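# Unclip spring clip from cat litter pouch onto table

## Task

Remove the spring clip from the cat litter pouch and set the clip down on the table, no closer than about a finger's width to the pouch. The pouch must stay where it stood, still upright, turned the same way as before and with no dents, and everything must rest on its own without the robot holding it. Finally release the clip, move the grippers away, and call finished_scene yourself so the result is judged.

## Robot and tools

ROBOT. Two arms, left_arm and right_arm, each with a parallel two-finger gripper. The names are just labels, not image sides: left_arm sits on the +y side of the scene.

FRAME. One world frame for both arms. The origin is at table-top height, midway between the arm bases and roughly 5 to 10 cm behind the near table edge; +x reaches out over the table, +z is up. The state line gives each gripper's end_effector_position (metres) and end_effector_quat_wxyz in this frame; the printed position can be off, more so when the arm is stretched far. That position is the point between the finger pads, just under 1 cm behind the tips. Fingers point along the gripper's +z axis and close along its y axis.

JOINT ORDER AND ROW LAYOUT. Per arm the joints always go: wrist pitch, wrist roll, shoulder, wrist yaw, elbow, waist. A row is 14 numbers, each within [-1, 1]: left_arm's 6 joint values then its opening, followed by right_arm's 6 joint values then its opening. Both arms must be filled in even if one stays still (zeros keep joints where they are). Joint values are scaled: 1.0 equals 1.202 rad for the waist, 1.258 shoulder, 1.238 elbow, 2.073 wrist pitch, 2.022 for wrist yaw and for wrist roll. They are offsets, never absolute angles. The opening is absolute: +1 fully open, -1 closed, intermediate values map to the grip_measured reading.

JOINT RANGES (rad): waist -2.618 to 3.054, shoulder 0.000 to 3.142, elbow 0.000 to 3.142, wrist pitch -1.571 to 1.571, wrist yaw -1.571 to 1.571, wrist roll -2.094 to 2.094. True ends may differ by up to 0.036 rad. Requests beyond an end by more than 0.036 rad are rejected; a joint pushed to its real end reports "joint sent to its limit".

TOOLS.
execute_actions(actions): a list of actions run one after another. Each action is a table of at most 15 rows, one row per control step of 1/30 s; if fewer than 15 rows, the final row repeats to fill the 15 steps. Joint offsets in every row of an action count from the angles the arm had when that action began (the first action uses the latest reported angles). A malformed call, or one whose first action breaks a range, is refused entirely. An empty list just returns the current state and images.
move(target, speed, blocking): target is one 14-number row; its offsets are taken from the Joint positions in the most recent result that listed them. All joints travel in step, so grippers follow curves and ignore obstacles and the other arm. speed is the peak rate in rad/s of the joint with the longest way to go, 0.01 to 2, default 0.5; paths last 0.5 to 10 s. Finger openings are applied at the start. blocking=false returns after 0.5 s while motion continues; then only wait or stop are accepted until a result shows the move ended. The extra "move:" line reports the ending (done, off_target, moving, held, fault), limits=held or limits=none, and each arm's joint farthest from target.
wait(seconds): 0 to 10; arms keep their last command; returns early if a running move ends.
stop(): brakes a running move; needs stopping distance; fingers continue.
zoom_image(camera, region): camera is one of cam_head_left, cam_head_right, cam_high, cam_left_wrist, cam_right_wrist (all 504x504); region [x0, y0, x1, y1] in pixels, origin top-left, at most 504 by 504.
finished_scene(scene): ends the current scene (give its number, 1 here); irreversible, and reports success.

RESULTS. Joint positions and Joint velocities list each arm's joints in the order above (rad, rad/s) plus the finger gap (m, 0.087 when fully open). Joint targets shows what joints are currently driven toward. grip_measured is the opening on the commanded scale, accurate to about 1 mm. Step readings list joint angles at some steps; HELD with an arm name means that arm's row was partly held back. "joint command not followed" means a clearance check altered that arm's joints. Joint torques are raw drive outputs with offsets and noise. MOTOR HOT appears at 75 °C; at 90 °C the arm is stopped for 10 s and at 100 °C it goes limp and falls (OVER-TEMPERATURE FAULT). Camera calibration (K, distortion, T_world_to_cam) is provided for projecting world points into images; it may be off by a few degrees and millimetres.

MOTION LIMITS. Each step, targets stay within a bounded lead of measured angles (waist 0.202, shoulder 0.258, elbow 0.238, wrist pitch 0.573, wrist yaw and roll 0.522 rad), and are scaled back if they would move the gripper over 70 mm. Large motions span several actions; friction can leave a joint about 0.031 rad short and ignore tiny commands.

GRIPPING. To hold something, command an opening about 0.02 below grip_measured; less for a gentler hold. Pads manage roughly 20 N; closing fast squeezes harder.

AVOID. Knocking rigid items off the table, denting or tipping the pouch, dropping or slamming the clip, pressing hard or driving targets far past contact, arms striking each other, and touching the bar and plate behind the bases (up to about 3 cm above the table). Long holds heat motors.

Each tool is called after "Call:" by a JSON object that holds its "name" and its "arguments", one argument or row to a line.

## Session

Call:
{"name": "execute_actions", "arguments": {
  "actions": []
}}

Scene clock: 0.00 s.
left_arm: end_effector_position=(+0.3469, +0.1495, +0.1968) grip_measured=+1.000 end_effector_quat_wxyz=(+0.205, +0.188, +0.793, -0.542) | right_arm: end_effector_position=(+0.4609, -0.2555, +0.3843) grip_measured=+0.981 end_effector_quat_wxyz=(+0.466, -0.426, +0.530, -0.566)
Joint names: [wrist pitch, wrist roll, shoulder, wrist yaw, elbow, waist]
Joint positions: left_arm=[-1.204  0.458  1.834  1.249  1.632  0.133  0.087] | right_arm=[ 0.324 -1.588  1.466  0.669  1.249  0.423  0.087]
Joint velocities: left_arm=[ 0.007 -0.037  0.007  0.007 -0.007  0.012  0.   ] | right_arm=[ 0.022 -0.081 -0.002 -0.037 -0.012 -0.002  0.001]
Joint torques (N m, as the arm reports them, + toward a larger angle): no reading
Motor temperatures (°C, as the motors report them): left_arm=[31 31 29 33 32 30] | right_arm=[32 32 31 30 30 32]
Joint targets: left_arm=[-1.204 0.458 1.834 1.249 1.632 0.133] | right_arm=[0.324 -1.588 1.466 0.669 1.249 0.423]

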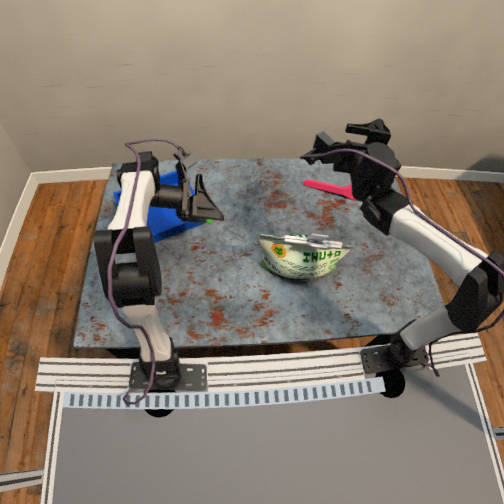

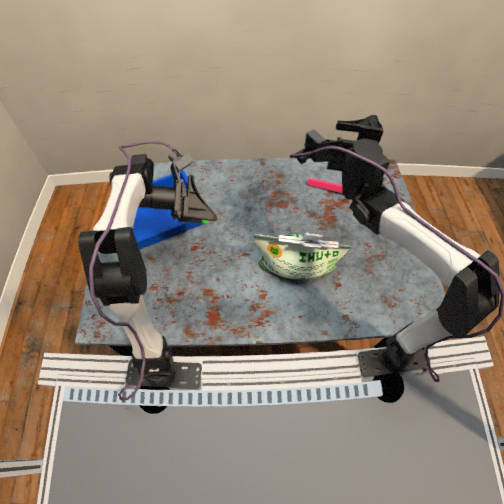

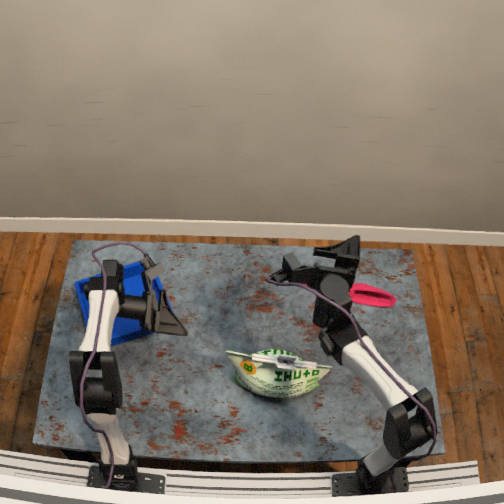

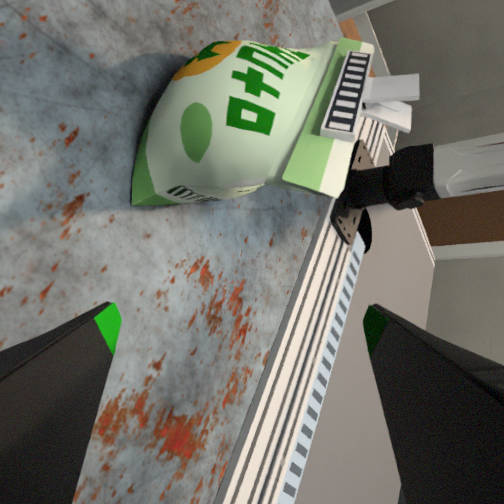

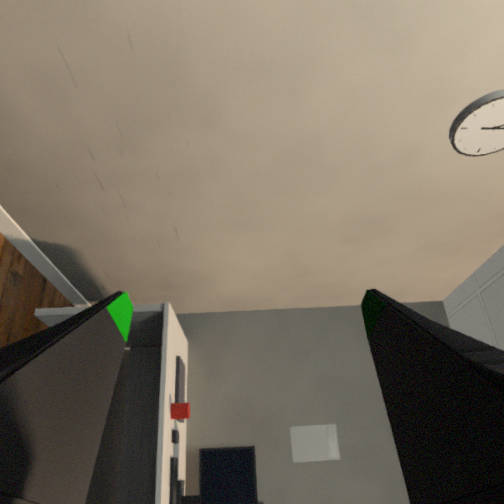

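Call:
{"name": "zoom_image", "arguments": {
  "camera": "cam_head_left",
  "region": [250, 220, 360, 290]
}}

Call:
{"name": "zoom_image", "arguments": {
  "camera": "cam_high",
  "region": [220, 335, 340, 405]
}}

Call:
{"name": "zoom_image", "arguments": {
  "camera": "cam_left_wrist",
  "region": [270, 20, 450, 200]
}}

Region (250, 220, 360, 290) of cam_head_left's 504x504 image, scaled by 4.582, with more detail than that image has; it fills the top 321 rows of this view, and the rest is white.

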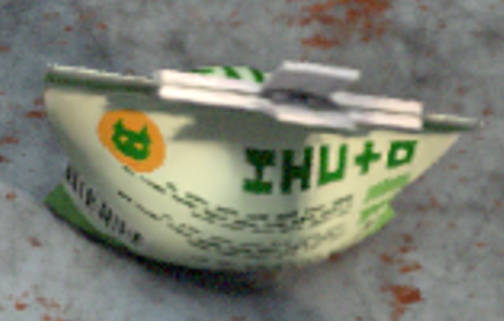

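Region (220, 335, 340, 405) of cam_high's 504x504 image, scaled by 4.200, with more detail than that image has; it fills the top 294 rows of this view, and the rest is white.

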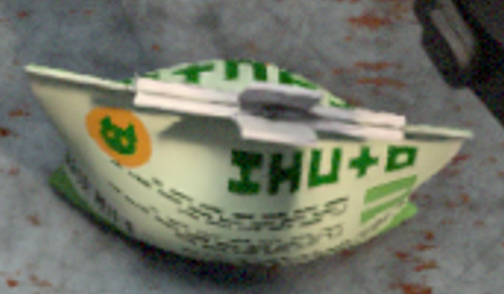

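Region (270, 20, 450, 200) of cam_left_wrist's 504x504 image, scaled by 2.800, with more detail than that image has.

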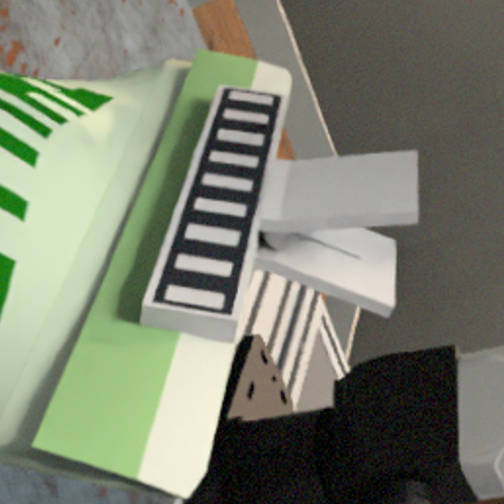

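Call:
{"name": "move", "arguments": {
  "target": [0,0,0,0,0,0.35,1,-0.783,0.785,-0.052,-0.331,0.526,0.189,1],
  "speed": 1.2
}}

Scene clock: 25.33 s.
left_arm: end_effector_position=(+0.3712, +0.2972, +0.1978) grip_measured=+1.000 end_effector_quat_wxyz=(+0.312, +0.025, +0.818, -0.482) | right_arm: end_effector_position=(+0.2541, -0.1292, +0.3050) grip_measured=+0.981 end_effector_quat_wxyz=(+0.327, -0.319, +0.884, +0.102)
Joint names: [wrist pitch, wrist roll, shoulder, wrist yaw, elbow, waist]
Joint positions: left_arm=[-1.204  0.458  1.834  1.249  1.632  0.545  0.087] | right_arm=[-1.295 -0.006  1.422  0.01   1.881  0.643  0.087]
Joint velocities: left_arm=[-0.037 -0.051  0.002 -0.037 -0.002  0.002  0.   ] | right_arm=[ 0.022 -0.051 -0.012 -0.007 -0.002 -0.007  0.   ]
Joint torques (N m, as the arm reports them, + toward a larger angle): left_arm=[ 0.63  0.05 -7.97  0.77  7.12  0.92] | right_arm=[ 1.62  0.   -6.16 -0.14  8.72  0.04]
Motor temperatures (°C, as the motors report them): left_arm=[32 31 38 33 35 30] | right_arm=[36 32 34 30 33 32]
Joint targets: left_arm=[-1.204 0.458 1.834 1.249 1.632 0.553] | right_arm=[-1.299 -0.001 1.401 -0.001 1.900 0.651]
move: off_target (right_arm); limits=none; left_arm: farthest joint: the waist, 0.008 radians from its target (0.421 radians at the start); right_arm: farthest joint: the shoulder, 0.021 radians from its target (0.065 radians at the start)
camera_calibration (this result's frames):
cam_left_wrist: T_world_to_cam=[[-0.345629, -0.519981, 0.781128, 0.126768], [-0.892327, 0.439681, -0.102144, 0.24611], [-0.290334, -0.732325, -0.615959, 0.590768], [0, 0, 0, 1]] pos_world=[0.434945, 0.390341, 0.290006]
cam_right_wrist: T_world_to_cam=[[0.636665, -0.771101, 0.00772146, -0.262196], [-0.758214, -0.624137, 0.188585, 0.0758148], [-0.140599, -0.12592, -0.982027, 0.46039], [0, 0, 0, 1]] pos_world=[0.289145, -0.0968888, 0.439842]

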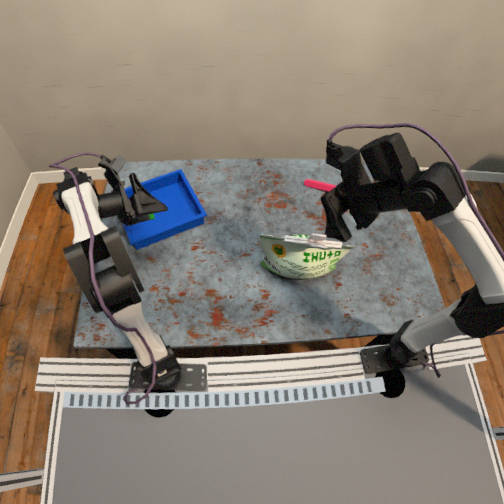

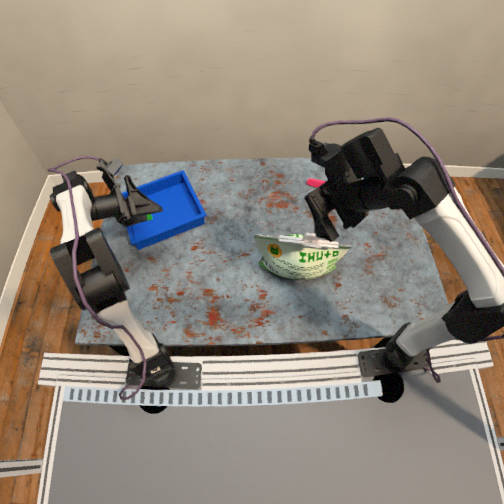

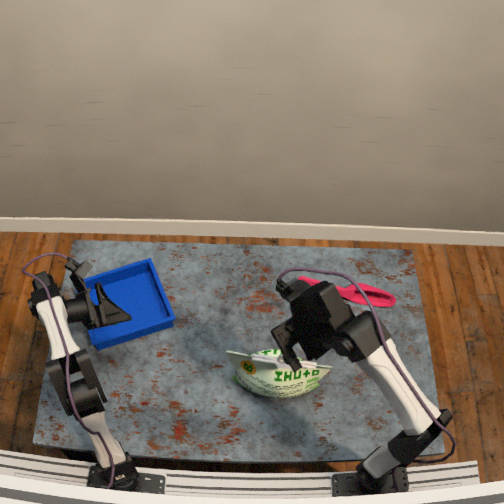

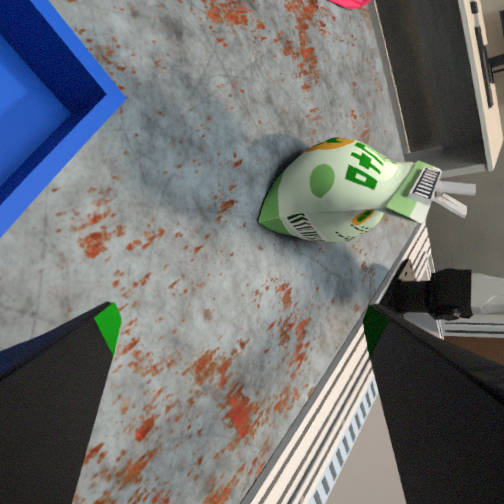

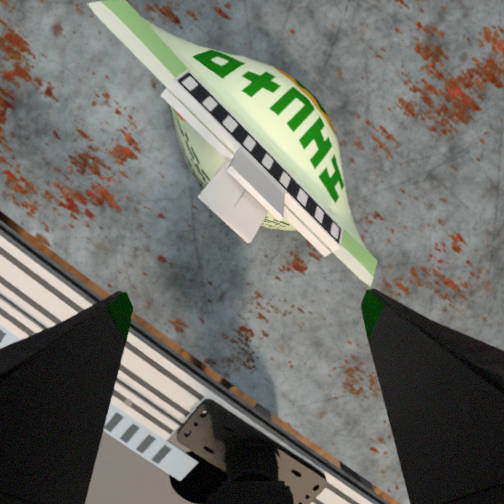

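Call:
{"name": "move", "arguments": {
  "target": [0,0,0,0,0,0,1,-0.129,-0.487,0.285,-0.239,0.2,-0.185,0.6],
  "speed": 1
}}

Scene clock: 45.67 s.
left_arm: end_effector_position=(+0.3712, +0.2972, +0.1978) grip_measured=+1.000 end_effector_quat_wxyz=(+0.312, +0.025, +0.818, -0.482) | right_arm: end_effector_position=(+0.3014, -0.1260, +0.2494) grip_measured=+0.600 end_effector_quat_wxyz=(-0.204, +0.670, -0.694, -0.166)
Joint names: [wrist pitch, wrist roll, shoulder, wrist yaw, elbow, waist]
Joint positions: left_arm=[-1.204  0.458  1.834  1.249  1.632  0.545  0.087] | right_arm=[-1.552 -0.985  1.775 -0.457  2.109  0.43   0.07 ]
Joint velocities: left_arm=[ 0.007  0.11   0.002 -0.022 -0.017  0.017  0.   ] | right_arm=[ 0.007 -0.037 -0.002  0.007  0.007  0.017 -0.   ]
Joint torques (N m, as the arm reports them, + toward a larger angle): left_arm=[ 0.64  0.04 -7.96  0.77  7.1   0.31] | right_arm=[ 0.91 -0.12 -7.09 -0.51  8.58 -1.07]
Motor temperatures (°C, as the motors report them): left_arm=[32 31 42 33 37 30] | right_arm=[36 32 34 30 35 32]
Joint targets: left_arm=[-1.204 0.458 1.834 1.249 1.632 0.545] | right_arm=[-1.562 -0.991 1.780 -0.473 2.129 0.421]
move: done; limits=none; left_arm: farthest joint: the waist, 0.000 radians from its target (0.000 radians at the start); right_arm: farthest joint: the elbow, 0.019 radians from its target (0.247 radians at the start)
camera_calibration (this result's frames):
cam_left_wrist: T_world_to_cam=[[-0.345629, -0.519981, 0.781128, 0.126768], [-0.892327, 0.439681, -0.102144, 0.24611], [-0.290334, -0.732325, -0.615959, 0.590768], [0, 0, 0, 1]] pos_world=[0.434945, 0.390341, 0.290006]
cam_right_wrist: T_world_to_cam=[[0.998818, -0.0433051, 0.022072, -0.310488], [-0.0482977, -0.93529, 0.350572, -0.169498], [0.00546216, -0.351223, -0.936276, 0.328998], [0, 0, 0, 1]] pos_world=[0.300138, -0.0564235, 0.374307]

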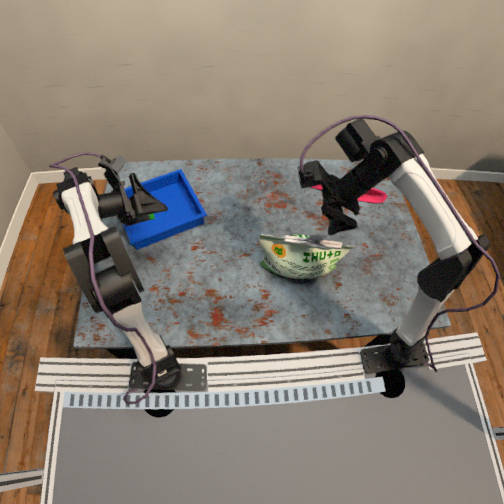

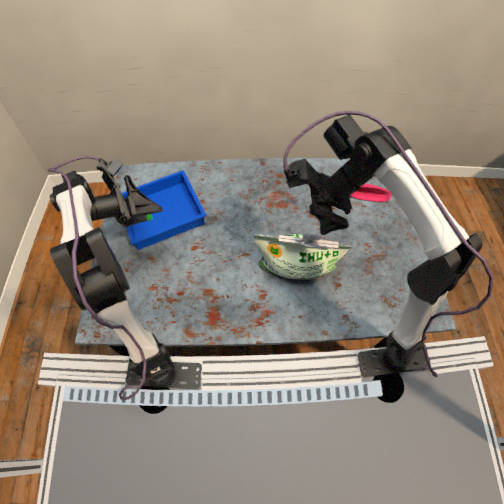

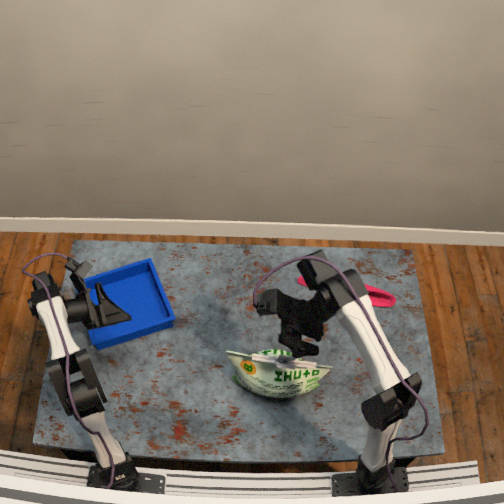

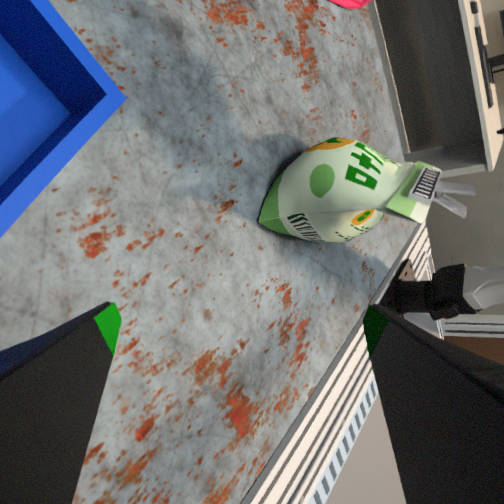

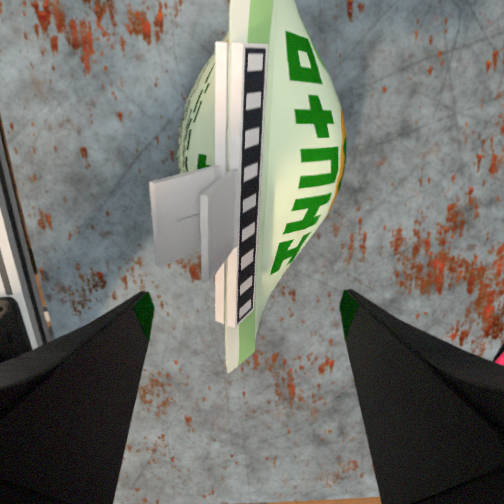

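Call:
{"name": "move", "arguments": {
  "target": [0,0,0,0,0,0,1,0.155,0.056,-0.24,0.161,-0.31,0.22,0.6],
  "speed": 0.5
}}

Scene clock: 56.60 s.
left_arm: end_effector_position=(+0.3712, +0.2972, +0.1978) grip_measured=+1.000 end_effector_quat_wxyz=(+0.312, +0.025, +0.818, -0.482) | right_arm: end_effector_position=(+0.2669, -0.1065, +0.2458) grip_measured=+0.600 end_effector_quat_wxyz=(-0.264, +0.708, -0.654, -0.042)
Joint names: [wrist pitch, wrist roll, shoulder, wrist yaw, elbow, waist]
Joint positions: left_arm=[-1.204  0.458  1.834  1.249  1.632  0.545  0.087] | right_arm=[-1.247 -0.878  1.497 -0.142  1.738  0.689  0.07 ]
Joint velocities: left_arm=[ 0.081 -0.007  0.012  0.007 -0.012 -0.022  0.   ] | right_arm=[-0.037  0.007  0.002 -0.081 -0.017  0.002 -0.   ]
Joint torques (N m, as the arm reports them, + toward a larger angle): left_arm=[ 0.64  0.05 -7.98  0.77  7.12  0.32] | right_arm=[ 1.53  0.05 -7.49 -0.07  6.17 -0.05]
Motor temperatures (°C, as the motors report them): left_arm=[32 31 43 34 38 30] | right_arm=[35 32 35 30 35 32]
Joint targets: left_arm=[-1.204 0.458 1.834 1.249 1.632 0.545] | right_arm=[-1.231 -0.872 1.473 -0.132 1.726 0.695]
move: off_target (right_arm); limits=none; left_arm: farthest joint: the waist, 0.000 radians from its target (0.000 radians at the start); right_arm: farthest joint: the shoulder, 0.024 radians from its target (0.302 radians at the start)
camera_calibration (this result's frames):
cam_left_wrist: T_world_to_cam=[[-0.345629, -0.519981, 0.781128, 0.126768], [-0.892327, 0.439681, -0.102144, 0.24611], [-0.290334, -0.732325, -0.615959, 0.590768], [0, 0, 0, 1]] pos_world=[0.434945, 0.390341, 0.290006]
cam_right_wrist: T_world_to_cam=[[0.954524, 0.00798293, 0.298029, -0.325618], [-0.12203, -0.901607, 0.414985, -0.144185], [0.272018, -0.432482, -0.859631, 0.233997], [0, 0, 0, 1]] pos_world=[0.229564, -0.0261996, 0.358029]

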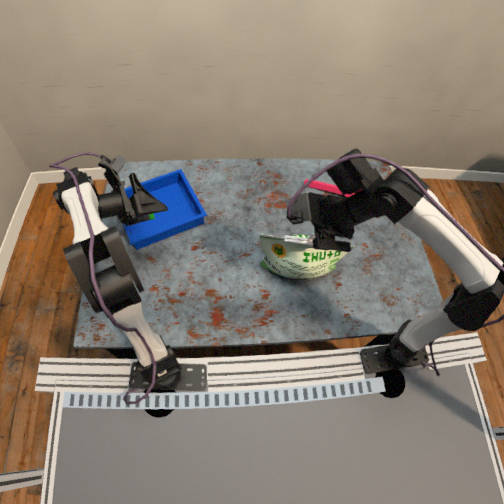

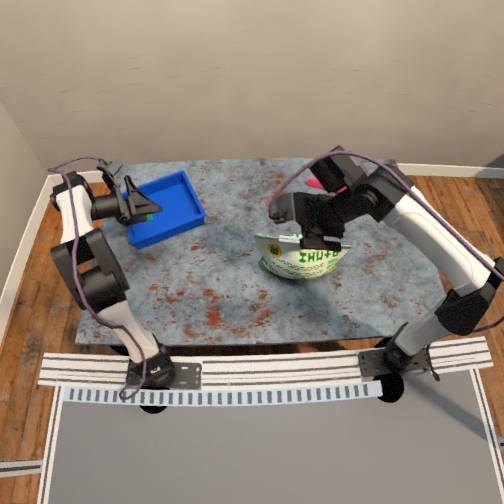

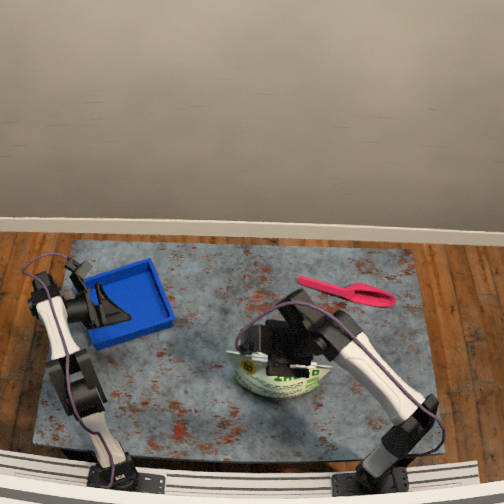

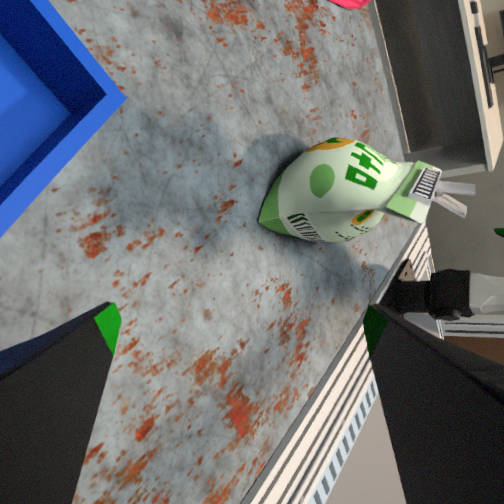

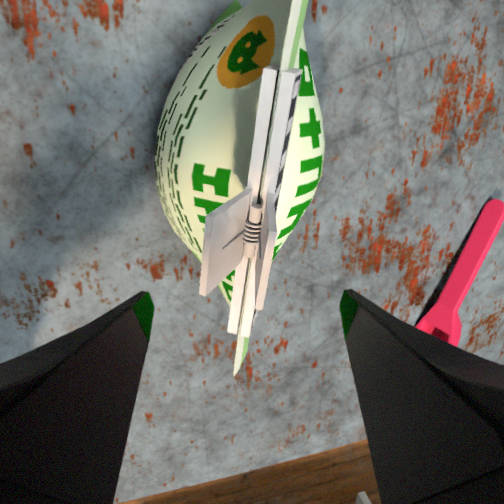

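Call:
{"name": "move", "arguments": {
  "target": [0,0,0,0,0,0,1,0.105,0.05,-0.066,0,-0.225,-0.025,0.6],
  "speed": 0.25
}}

Scene clock: 62.03 s.
left_arm: end_effector_position=(+0.3712, +0.2972, +0.1978) grip_measured=+1.000 end_effector_quat_wxyz=(+0.312, +0.025, +0.818, -0.482) | right_arm: end_effector_position=(+0.2686, -0.1117, +0.1921) grip_measured=+0.600 end_effector_quat_wxyz=(-0.257, +0.669, -0.695, -0.051)
Joint names: [wrist pitch, wrist roll, shoulder, wrist yaw, elbow, waist]
Joint positions: left_arm=[-1.204  0.458  1.834  1.249  1.632  0.545  0.087] | right_arm=[-1.046 -0.783  1.443 -0.141  1.47   0.669  0.07 ]
Joint velocities: left_arm=[-0.066  0.022 -0.007  0.022  0.007  0.007  0.   ] | right_arm=[ 0.037 -0.007 -0.007  0.051 -0.002 -0.002  0.001]
Joint torques (N m, as the arm reports them, + toward a larger angle): left_arm=[ 0.64  0.04 -7.96  0.77  7.13  0.31] | right_arm=[ 1.49  0.02 -7.87 -0.16  6.84 -1.1 ]
Motor temperatures (°C, as the motors report them): left_arm=[32 31 44 34 38 30] | right_arm=[36 32 36 30 35 32]
Joint targets: left_arm=[-1.204 0.458 1.834 1.249 1.632 0.545] | right_arm=[-1.029 -0.777 1.414 -0.142 1.459 0.659]
move: off_target (right_arm); limits=none; left_arm: farthest joint: the waist, 0.000 radians from its target (0.000 radians at the start); right_arm: farthest joint: the shoulder, 0.029 radians from its target (0.083 radians at the start)
camera_calibration (this result's frames):
cam_left_wrist: T_world_to_cam=[[-0.345629, -0.519981, 0.781128, 0.126768], [-0.892327, 0.439681, -0.102144, 0.24611], [-0.290334, -0.732325, -0.615959, 0.590768], [0, 0, 0, 1]] pos_world=[0.434945, 0.390341, 0.290006]
cam_right_wrist: T_world_to_cam=[[0.963174, -0.0957926, 0.251235, -0.316124], [-0.194557, -0.89324, 0.405303, -0.104091], [0.185588, -0.439257, -0.878983, 0.211292], [0, 0, 0, 1]] pos_world=[0.245018, -0.030449, 0.307332]

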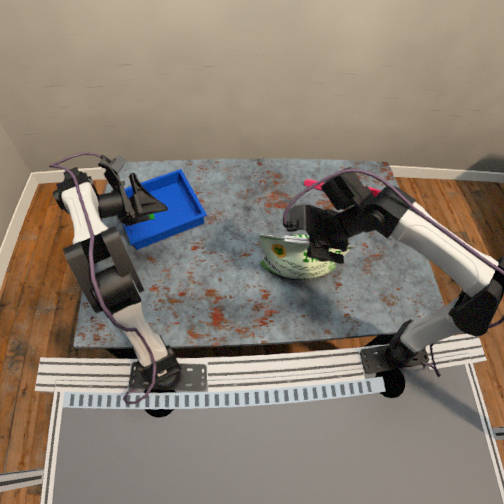

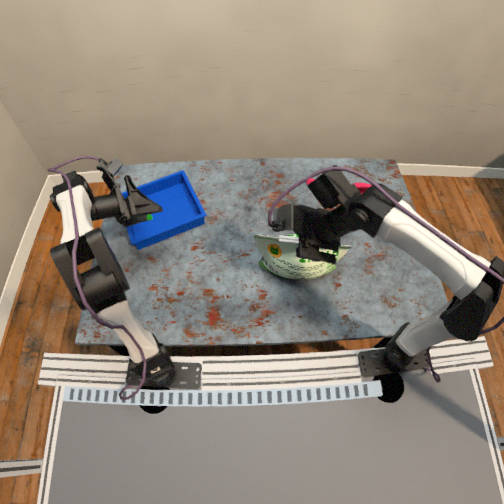

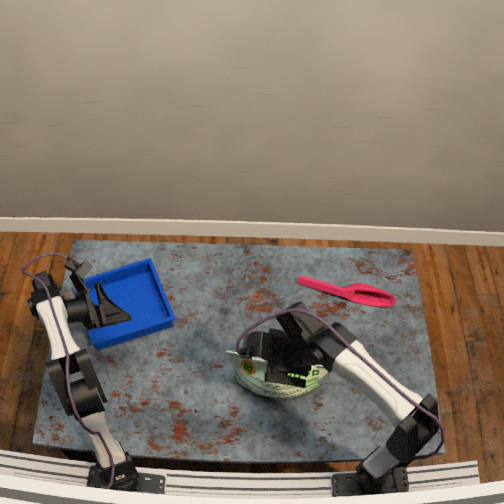

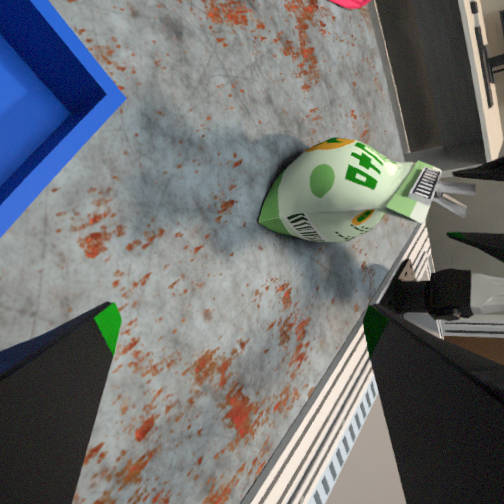

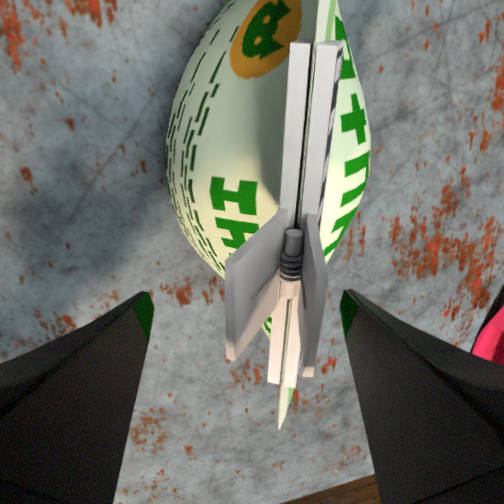

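Call:
{"name": "move", "arguments": {
  "target": [0,0,0,0,0,0,1,0.033,0.003,-0.023,0,-0.03,-0.024,0.45],
  "speed": 0.1
}}

Call:
{"name": "zoom_image", "arguments": {
  "camera": "cam_left_wrist",
  "region": [384, 130, 504, 260]
}}

Scene clock: 66.20 s.
left_arm: end_effector_position=(+0.3712, +0.2972, +0.1978) grip_measured=+1.000 end_effector_quat_wxyz=(+0.312, +0.025, +0.818, -0.482) | right_arm: end_effector_position=(+0.2785, -0.1119, +0.1887) grip_measured=+0.450 end_effector_quat_wxyz=(+0.270, -0.661, +0.698, +0.048)
Joint names: [wrist pitch, wrist roll, shoulder, wrist yaw, elbow, waist]
Joint positions: left_arm=[-1.204  0.458  1.834  1.249  1.632  0.545  0.087] | right_arm=[-0.994 -0.782  1.443 -0.141  1.445  0.65   0.063]
Joint velocities: left_arm=[-0.066  0.007 -0.007  0.037 -0.012 -0.012  0.   ] | right_arm=[-0.007  0.037 -0.002  0.051 -0.002 -0.007 -0.   ]
Joint torques (N m, as the arm reports them, + toward a larger angle): left_arm=[ 0.64  0.05 -7.97  0.77  7.12  0.31] | right_arm=[ 1.57  0.01 -7.9  -0.16  6.84 -1.06]
Motor temperatures (°C, as the motors report them): left_arm=[32 31 44 34 38 30] | right_arm=[36 32 36 30 35 32]
Joint targets: left_arm=[-1.204 0.458 1.834 1.249 1.632 0.545] | right_arm=[-0.977 -0.777 1.414 -0.141 1.433 0.640]
move: off_target (right_arm); limits=none; left_arm: farthest joint: the waist, 0.000 radians from its target (0.000 radians at the start); right_arm: farthest joint: the shoulder, 0.029 radians from its target (0.029 radians at the start)
camera_calibration (this result's frames):
cam_left_wrist: T_world_to_cam=[[-0.345629, -0.519981, 0.781128, 0.126768], [-0.892327, 0.439681, -0.102144, 0.24611], [-0.290334, -0.732325, -0.615959, 0.590768], [0, 0, 0, 1]] pos_world=[0.434945, 0.390341, 0.290006]
cam_right_wrist: T_world_to_cam=[[0.955767, -0.118349, 0.269262, -0.328657], [-0.219703, -0.895927, 0.386064, -0.0906656], [0.195549, -0.428145, -0.8823, 0.205446], [0, 0, 0, 1]] pos_world=[0.254026, -0.0321656, 0.304762]

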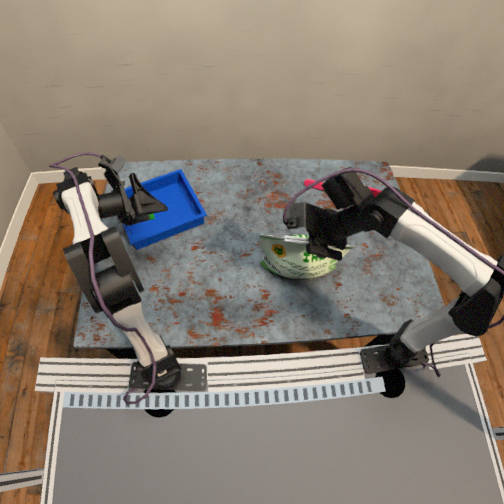

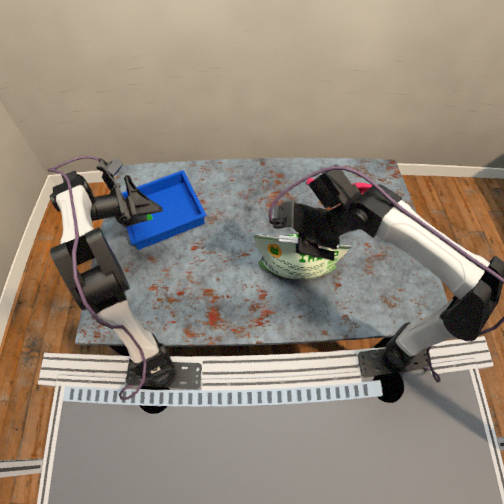

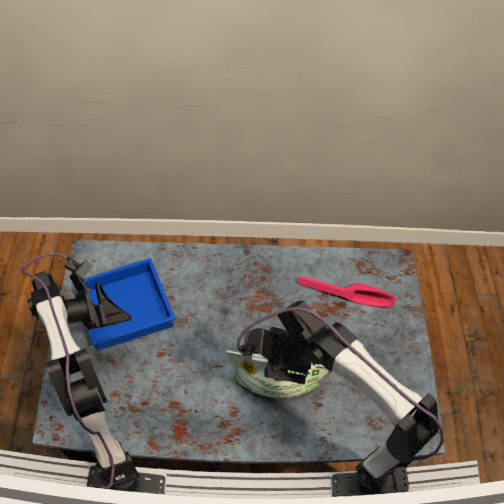

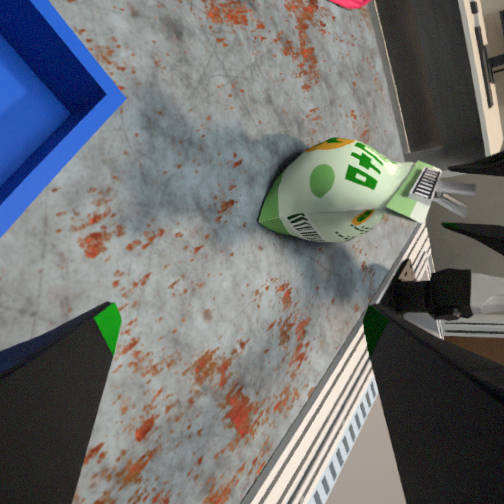

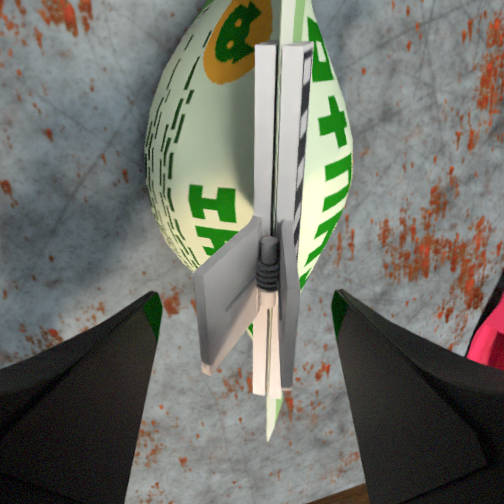

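Region (384, 130, 504, 260) of cam_left_wrist's 504x504 image, scaled by 3.877, with more detail than that image has; it fills the left 465 columns of this view, and the rest is white.

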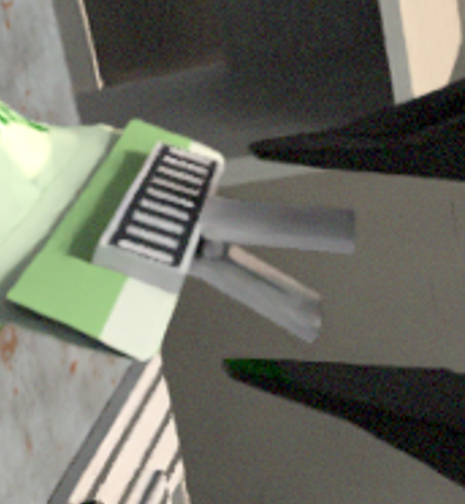

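Call:
{"name": "execute_actions", "arguments": {
  "actions": [
    [[0,0,0,0,0,0,1,0,0,0,0,0,0,0.1]],
    [[0,0,0,0,0,0,1,0,0,0,0,0,0,-0.15]],
    [[0,0,0,0,0,0,1,0,0,0,0,0,0,-0.3]],
    [[0,0,0,0,0,0,1,0,0,0,0,0,0,-0.42]],
    [[0,0,0,0,0,0,1,0,0,0,0,0,0,-0.55]]
  ]
}}

Call:
{"name": "zoom_image", "arguments": {
  "camera": "cam_left_wrist",
  "region": [384, 130, 504, 260]
}}

Scene clock: 70.13 s.
left_arm: end_effector_position=(+0.3712, +0.2972, +0.1978) grip_measured=+1.000 end_effector_quat_wxyz=(+0.312, +0.025, +0.818, -0.482) | right_arm: end_effector_position=(+0.2795, -0.1120, +0.1890) grip_measured=-0.391 end_effector_quat_wxyz=(+0.271, -0.661, +0.698, +0.046)
Joint names: [wrist pitch, wrist roll, shoulder, wrist yaw, elbow, waist]
Joint positions: left_arm=[-1.204  0.458  1.834  1.249  1.632  0.545  0.087] | right_arm=[-0.991 -0.783  1.443 -0.137  1.445  0.65   0.027]
Joint velocities: left_arm=[-0.066 -0.037 -0.007 -0.007  0.002 -0.007  0.   ] | right_arm=[-0.051 -0.037  0.012 -0.095 -0.007 -0.002 -0.   ]
Joint torques (N m, as the arm reports them, + toward a larger angle): left_arm=[ 0.64  0.05 -7.96  0.76  7.13  0.32] | right_arm=[ 1.41 -0.04 -5.68 -0.16  8.04 -0.45]
Motor temperatures (°C, as the motors report them): left_arm=[32 31 44 34 38 30] | right_arm=[36 32 36 30 35 32]
Joint targets: left_arm=[-1.204 0.458 1.834 1.249 1.632 0.545] | right_arm=[-0.991 -0.783 1.443 -0.138 1.445 0.650]
Step readings (joint positions; steps 1 to 15: 1st action; 16 to 30: 2nd action; 31 to 45: 3rd action; 46 to 60: 4th action; 61 to 75: 5th action):
0: left_arm=[-1.204 0.458 1.834 1.249 1.632 0.545] | right_arm=[-0.994 -0.782 1.443 -0.141 1.445 0.650]
1: left_arm=[-1.204 0.458 1.834 1.249 1.632 0.545] | right_arm=[-0.994 -0.782 1.443 -0.141 1.445 0.650]
2: left_arm=[-1.204 0.458 1.834 1.249 1.632 0.545] | right_arm=[-0.994 -0.782 1.443 -0.141 1.445 0.650]
4: left_arm=[-1.204 0.458 1.834 1.249 1.632 0.545] | right_arm=[-0.994 -0.782 1.443 -0.141 1.445 0.650]
8: left_arm=[-1.204 0.458 1.834 1.249 1.632 0.545] | right_arm=[-0.994 -0.782 1.443 -0.141 1.445 0.650]
15: left_arm=[-1.204 0.458 1.834 1.249 1.632 0.545] | right_arm=[-0.994 -0.782 1.443 -0.141 1.445 0.650]
16: left_arm=[-1.204 0.458 1.834 1.249 1.632 0.545] | right_arm=[-0.994 -0.782 1.443 -0.141 1.445 0.650]
17: left_arm=[-1.204 0.458 1.834 1.249 1.632 0.545] | right_arm=[-0.994 -0.782 1.443 -0.141 1.445 0.650]
19: left_arm=[-1.204 0.458 1.834 1.249 1.632 0.545] | right_arm=[-0.994 -0.782 1.443 -0.141 1.445 0.650]
23: left_arm=[-1.204 0.458 1.834 1.249 1.632 0.545] | right_arm=[-0.994 -0.782 1.443 -0.141 1.445 0.650]
30: left_arm=[-1.204 0.458 1.834 1.249 1.632 0.545] | right_arm=[-0.994 -0.782 1.443 -0.141 1.445 0.650]
31: left_arm=[-1.204 0.458 1.834 1.249 1.632 0.545] | right_arm=[-0.994 -0.782 1.443 -0.141 1.445 0.650]
32: left_arm=[-1.204 0.458 1.834 1.249 1.632 0.545] | right_arm=[-0.994 -0.782 1.443 -0.141 1.445 0.650]
34: left_arm=[-1.204 0.458 1.834 1.249 1.632 0.545] | right_arm=[-0.994 -0.782 1.443 -0.141 1.445 0.650]
38: left_arm=[-1.204 0.458 1.834 1.249 1.632 0.545] | right_arm=[-0.994 -0.782 1.443 -0.141 1.445 0.650]
45: left_arm=[-1.204 0.458 1.834 1.249 1.632 0.545] | right_arm=[-0.994 -0.782 1.443 -0.141 1.445 0.650]
46: left_arm=[-1.204 0.458 1.834 1.249 1.632 0.545] | right_arm=[-0.994 -0.783 1.443 -0.141 1.445 0.650]
47: left_arm=[-1.204 0.458 1.834 1.249 1.632 0.545] | right_arm=[-0.992 -0.783 1.443 -0.139 1.445 0.650]
49: left_arm=[-1.204 0.458 1.834 1.249 1.632 0.545] | right_arm=[-0.991 -0.783 1.443 -0.138 1.445 0.650]
53: left_arm=[-1.204 0.458 1.834 1.249 1.632 0.545] | right_arm=[-0.991 -0.783 1.443 -0.138 1.445 0.650]
60: left_arm=[-1.204 0.458 1.834 1.249 1.632 0.545] | right_arm=[-0.991 -0.783 1.443 -0.138 1.445 0.650]
61: left_arm=[-1.204 0.458 1.834 1.249 1.632 0.545] | right_arm=[-0.991 -0.783 1.443 -0.137 1.445 0.650]
62: left_arm=[-1.204 0.458 1.834 1.249 1.632 0.545] | right_arm=[-0.991 -0.783 1.443 -0.137 1.445 0.650]
64: left_arm=[-1.204 0.458 1.834 1.249 1.632 0.545] | right_arm=[-0.991 -0.783 1.443 -0.137 1.445 0.650]
68: left_arm=[-1.204 0.458 1.834 1.249 1.632 0.545] | right_arm=[-0.991 -0.783 1.443 -0.137 1.445 0.650]
75: Joint positions above
camera_calibration (this result's frames):
cam_left_wrist: T_world_to_cam=[[-0.345629, -0.519981, 0.781128, 0.126768], [-0.892327, 0.439681, -0.102144, 0.24611], [-0.290334, -0.732325, -0.615959, 0.590768], [0, 0, 0, 1]] pos_world=[0.434945, 0.390341, 0.290006]
cam_right_wrist: T_world_to_cam=[[0.954312, -0.119012, 0.274088, -0.330309], [-0.222464, -0.895363, 0.385792, -0.0897709], [0.199494, -0.42914, -0.880932, 0.204059], [0, 0, 0, 1]] pos_world=[0.254539, -0.0321183, 0.304928]

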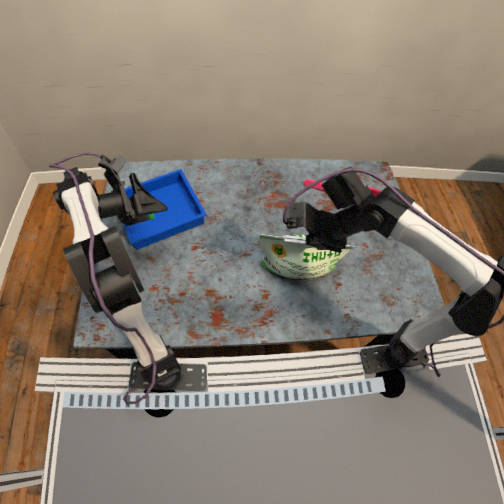

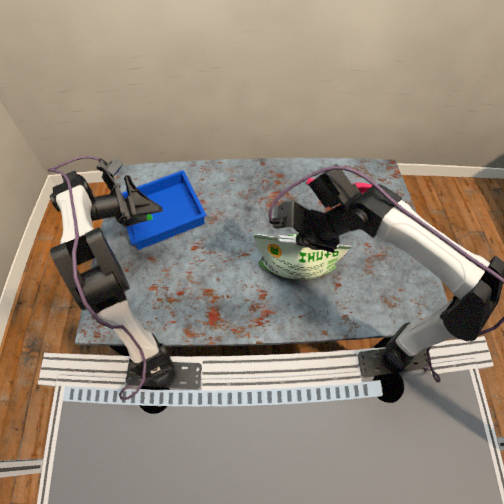

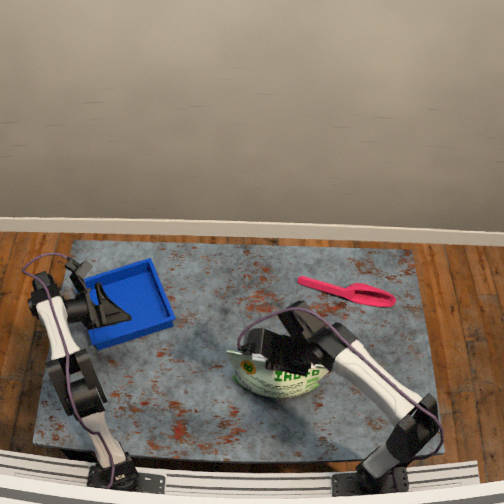

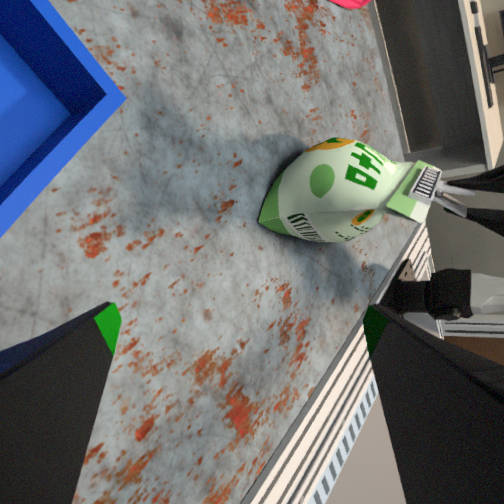

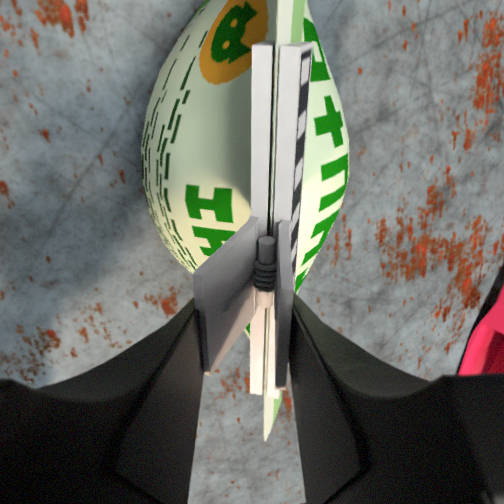

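Region (384, 130, 504, 260) of cam_left_wrist's 504x504 image, scaled by 3.877, with more detail than that image has; it fills the left 465 columns of this view, and the rest is white.

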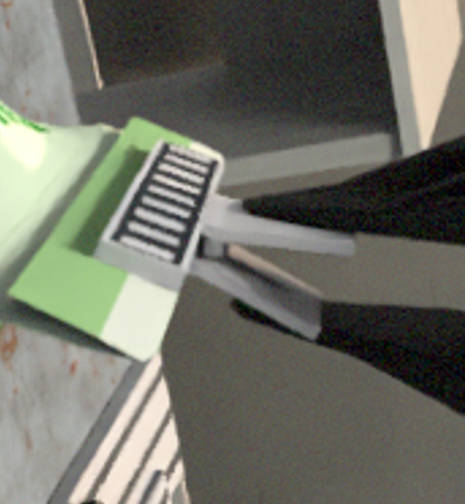

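Call:
{"name": "execute_actions", "arguments": {
  "actions": [
    [[0,0,0,0,0,0,1,0,0,0,0,0,0,0]],
    [[0,0,0,0,0,0,1,-0.016,0,0,0,0.033,0.012,0]],
    [[0,0,0,0,0,0,1,-0.018,0,0,0,0.035,0.012,0]],
    [[0,0,0,0,0,0,1,0,0,0,0,0,0,0]]
  ]
}}

Call:
{"name": "zoom_image", "arguments": {
  "camera": "cam_left_wrist",
  "region": [384, 130, 504, 260]
}}

Scene clock: 74.90 s.
left_arm: end_effector_position=(+0.3712, +0.2972, +0.1978) grip_measured=+1.000 end_effector_quat_wxyz=(+0.312, +0.025, +0.818, -0.482) | right_arm: end_effector_position=(+0.2729, -0.1109, +0.1998) grip_measured=+0.000 end_effector_quat_wxyz=(-0.267, +0.667, -0.694, -0.048)
Joint names: [wrist pitch, wrist roll, shoulder, wrist yaw, elbow, waist]
Joint positions: left_arm=[-1.204  0.458  1.834  1.249  1.632  0.545  0.087] | right_arm=[-1.046 -0.783  1.443 -0.137  1.492  0.664  0.044]
Joint velocities: left_arm=[ 0.022  0.066 -0.007 -0.007  0.002  0.012  0.   ] | right_arm=[-0.022 -0.081  0.002  0.007 -0.002 -0.002 -0.001]
Joint torques (N m, as the arm reports them, + toward a larger angle): left_arm=[ 0.64  0.05 -7.97  0.77  7.11  0.31] | right_arm=[ 1.4  -0.03 -5.61 -0.17  7.93 -0.46]
Motor temperatures (°C, as the motors report them): left_arm=[32 31 45 34 38 30] | right_arm=[36 32 36 30 35 32]
Joint targets: left_arm=[-1.204 0.458 1.834 1.249 1.632 0.545] | right_arm=[-1.045 -0.783 1.443 -0.137 1.492 0.664]
Step readings (joint positions; steps 1 to 15: 1st action; 16 to 30: 2nd action; 31 to 45: 3rd action; 46 to 60: 4th action):
0: left_arm=[-1.204 0.458 1.834 1.249 1.632 0.545] | right_arm=[-0.991 -0.783 1.443 -0.137 1.445 0.650]
1: left_arm=[-1.204 0.458 1.834 1.249 1.632 0.545] | right_arm=[-0.991 -0.783 1.443 -0.137 1.445 0.650]
2: left_arm=[-1.204 0.458 1.834 1.249 1.632 0.545] | right_arm=[-0.991 -0.783 1.443 -0.137 1.445 0.650]
4: left_arm=[-1.204 0.458 1.834 1.249 1.632 0.545] | right_arm=[-0.991 -0.783 1.443 -0.137 1.445 0.650]
8: left_arm=[-1.204 0.458 1.834 1.249 1.632 0.545] | right_arm=[-0.991 -0.783 1.443 -0.137 1.445 0.650]
15: left_arm=[-1.204 0.458 1.834 1.249 1.632 0.545] | right_arm=[-0.991 -0.783 1.443 -0.137 1.445 0.650]
16: left_arm=[-1.204 0.458 1.834 1.249 1.632 0.545] | right_arm=[-0.996 -0.783 1.443 -0.137 1.448 0.650]
17: left_arm=[-1.204 0.458 1.834 1.249 1.632 0.545] | right_arm=[-1.002 -0.783 1.443 -0.137 1.453 0.652]
19: left_arm=[-1.204 0.458 1.834 1.249 1.632 0.545] | right_arm=[-1.008 -0.783 1.443 -0.137 1.463 0.656]
23: left_arm=[-1.204 0.458 1.834 1.249 1.632 0.545] | right_arm=[-1.011 -0.783 1.443 -0.137 1.467 0.657]
30: left_arm=[-1.204 0.458 1.834 1.249 1.632 0.545] | right_arm=[-1.017 -0.783 1.443 -0.137 1.467 0.657]
31: left_arm=[-1.204 0.458 1.834 1.249 1.632 0.545] | right_arm=[-1.022 -0.783 1.443 -0.137 1.471 0.658]
32: left_arm=[-1.204 0.458 1.834 1.249 1.632 0.545] | right_arm=[-1.029 -0.783 1.443 -0.137 1.477 0.659]
34: left_arm=[-1.204 0.458 1.834 1.249 1.632 0.545] | right_arm=[-1.036 -0.783 1.443 -0.137 1.488 0.663]
38: left_arm=[-1.204 0.458 1.834 1.249 1.632 0.545] | right_arm=[-1.039 -0.783 1.443 -0.137 1.492 0.664]
45: left_arm=[-1.204 0.458 1.834 1.249 1.632 0.545] | right_arm=[-1.046 -0.783 1.443 -0.137 1.492 0.664]
46: left_arm=[-1.204 0.458 1.834 1.249 1.632 0.545] | right_arm=[-1.046 -0.783 1.443 -0.137 1.492 0.664]
47: left_arm=[-1.204 0.458 1.834 1.249 1.632 0.545] | right_arm=[-1.046 -0.783 1.443 -0.137 1.492 0.664]
49: left_arm=[-1.204 0.458 1.834 1.249 1.632 0.545] | right_arm=[-1.046 -0.783 1.443 -0.137 1.492 0.664]
53: left_arm=[-1.204 0.458 1.834 1.249 1.632 0.545] | right_arm=[-1.046 -0.783 1.443 -0.137 1.492 0.664]
60: Joint positions above
camera_calibration (this result's frames):
cam_left_wrist: T_world_to_cam=[[-0.345629, -0.519981, 0.781128, 0.126768], [-0.892327, 0.439681, -0.102144, 0.24611], [-0.290334, -0.732325, -0.615959, 0.590768], [0, 0, 0, 1]] pos_world=[0.434945, 0.390341, 0.290006]
cam_right_wrist: T_world_to_cam=[[0.957563, -0.104081, 0.268776, -0.324988], [-0.207229, -0.896743, 0.391035, -0.0997128], [0.200324, -0.430139, -0.880256, 0.214898], [0, 0, 0, 1]] pos_world=[0.247484, -0.0308059, 0.315506]

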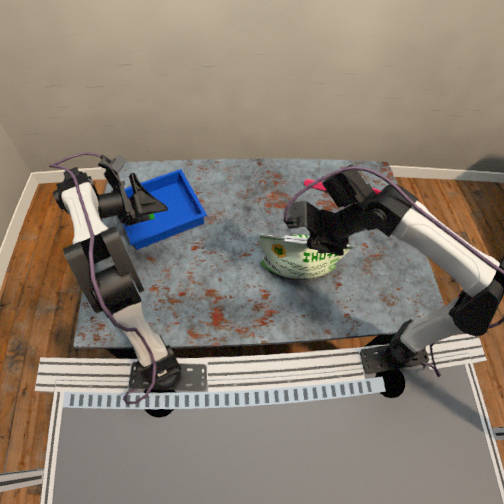

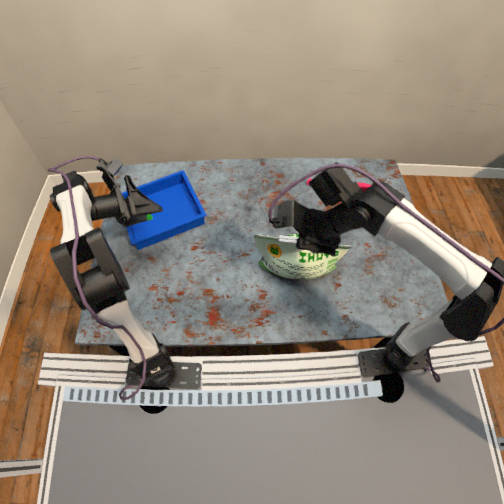

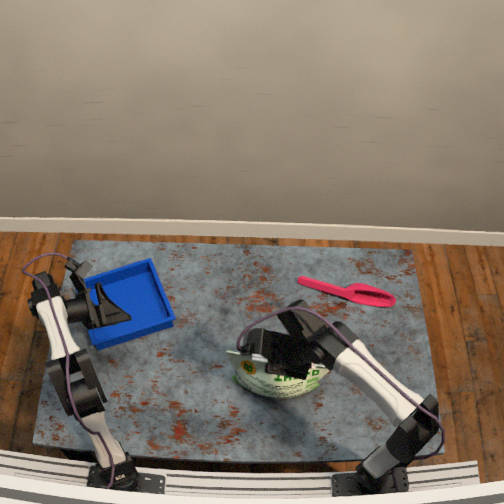

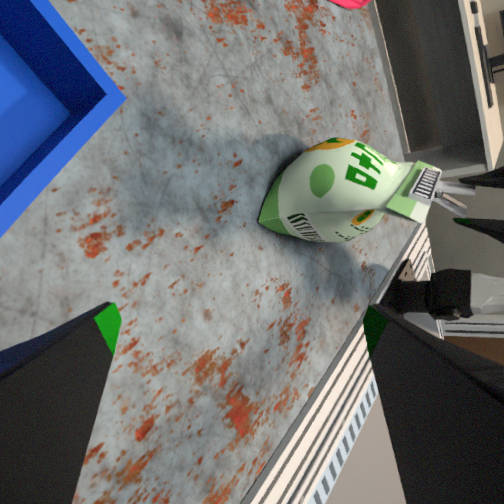

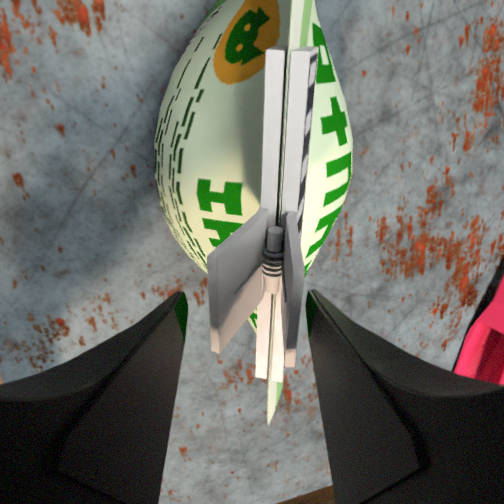

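Region (384, 130, 504, 260) of cam_left_wrist's 504x504 image, scaled by 3.877, with more detail than that image has; it fills the left 465 columns of this view, and the rest is white.

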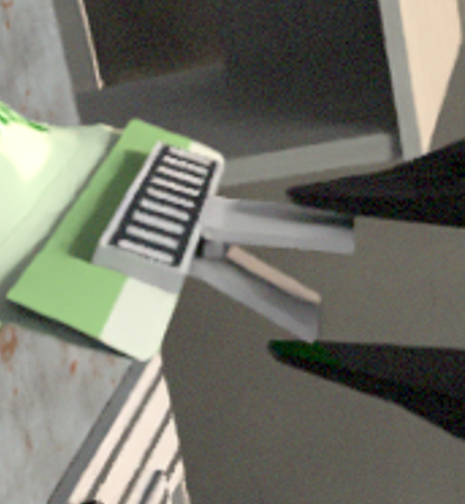

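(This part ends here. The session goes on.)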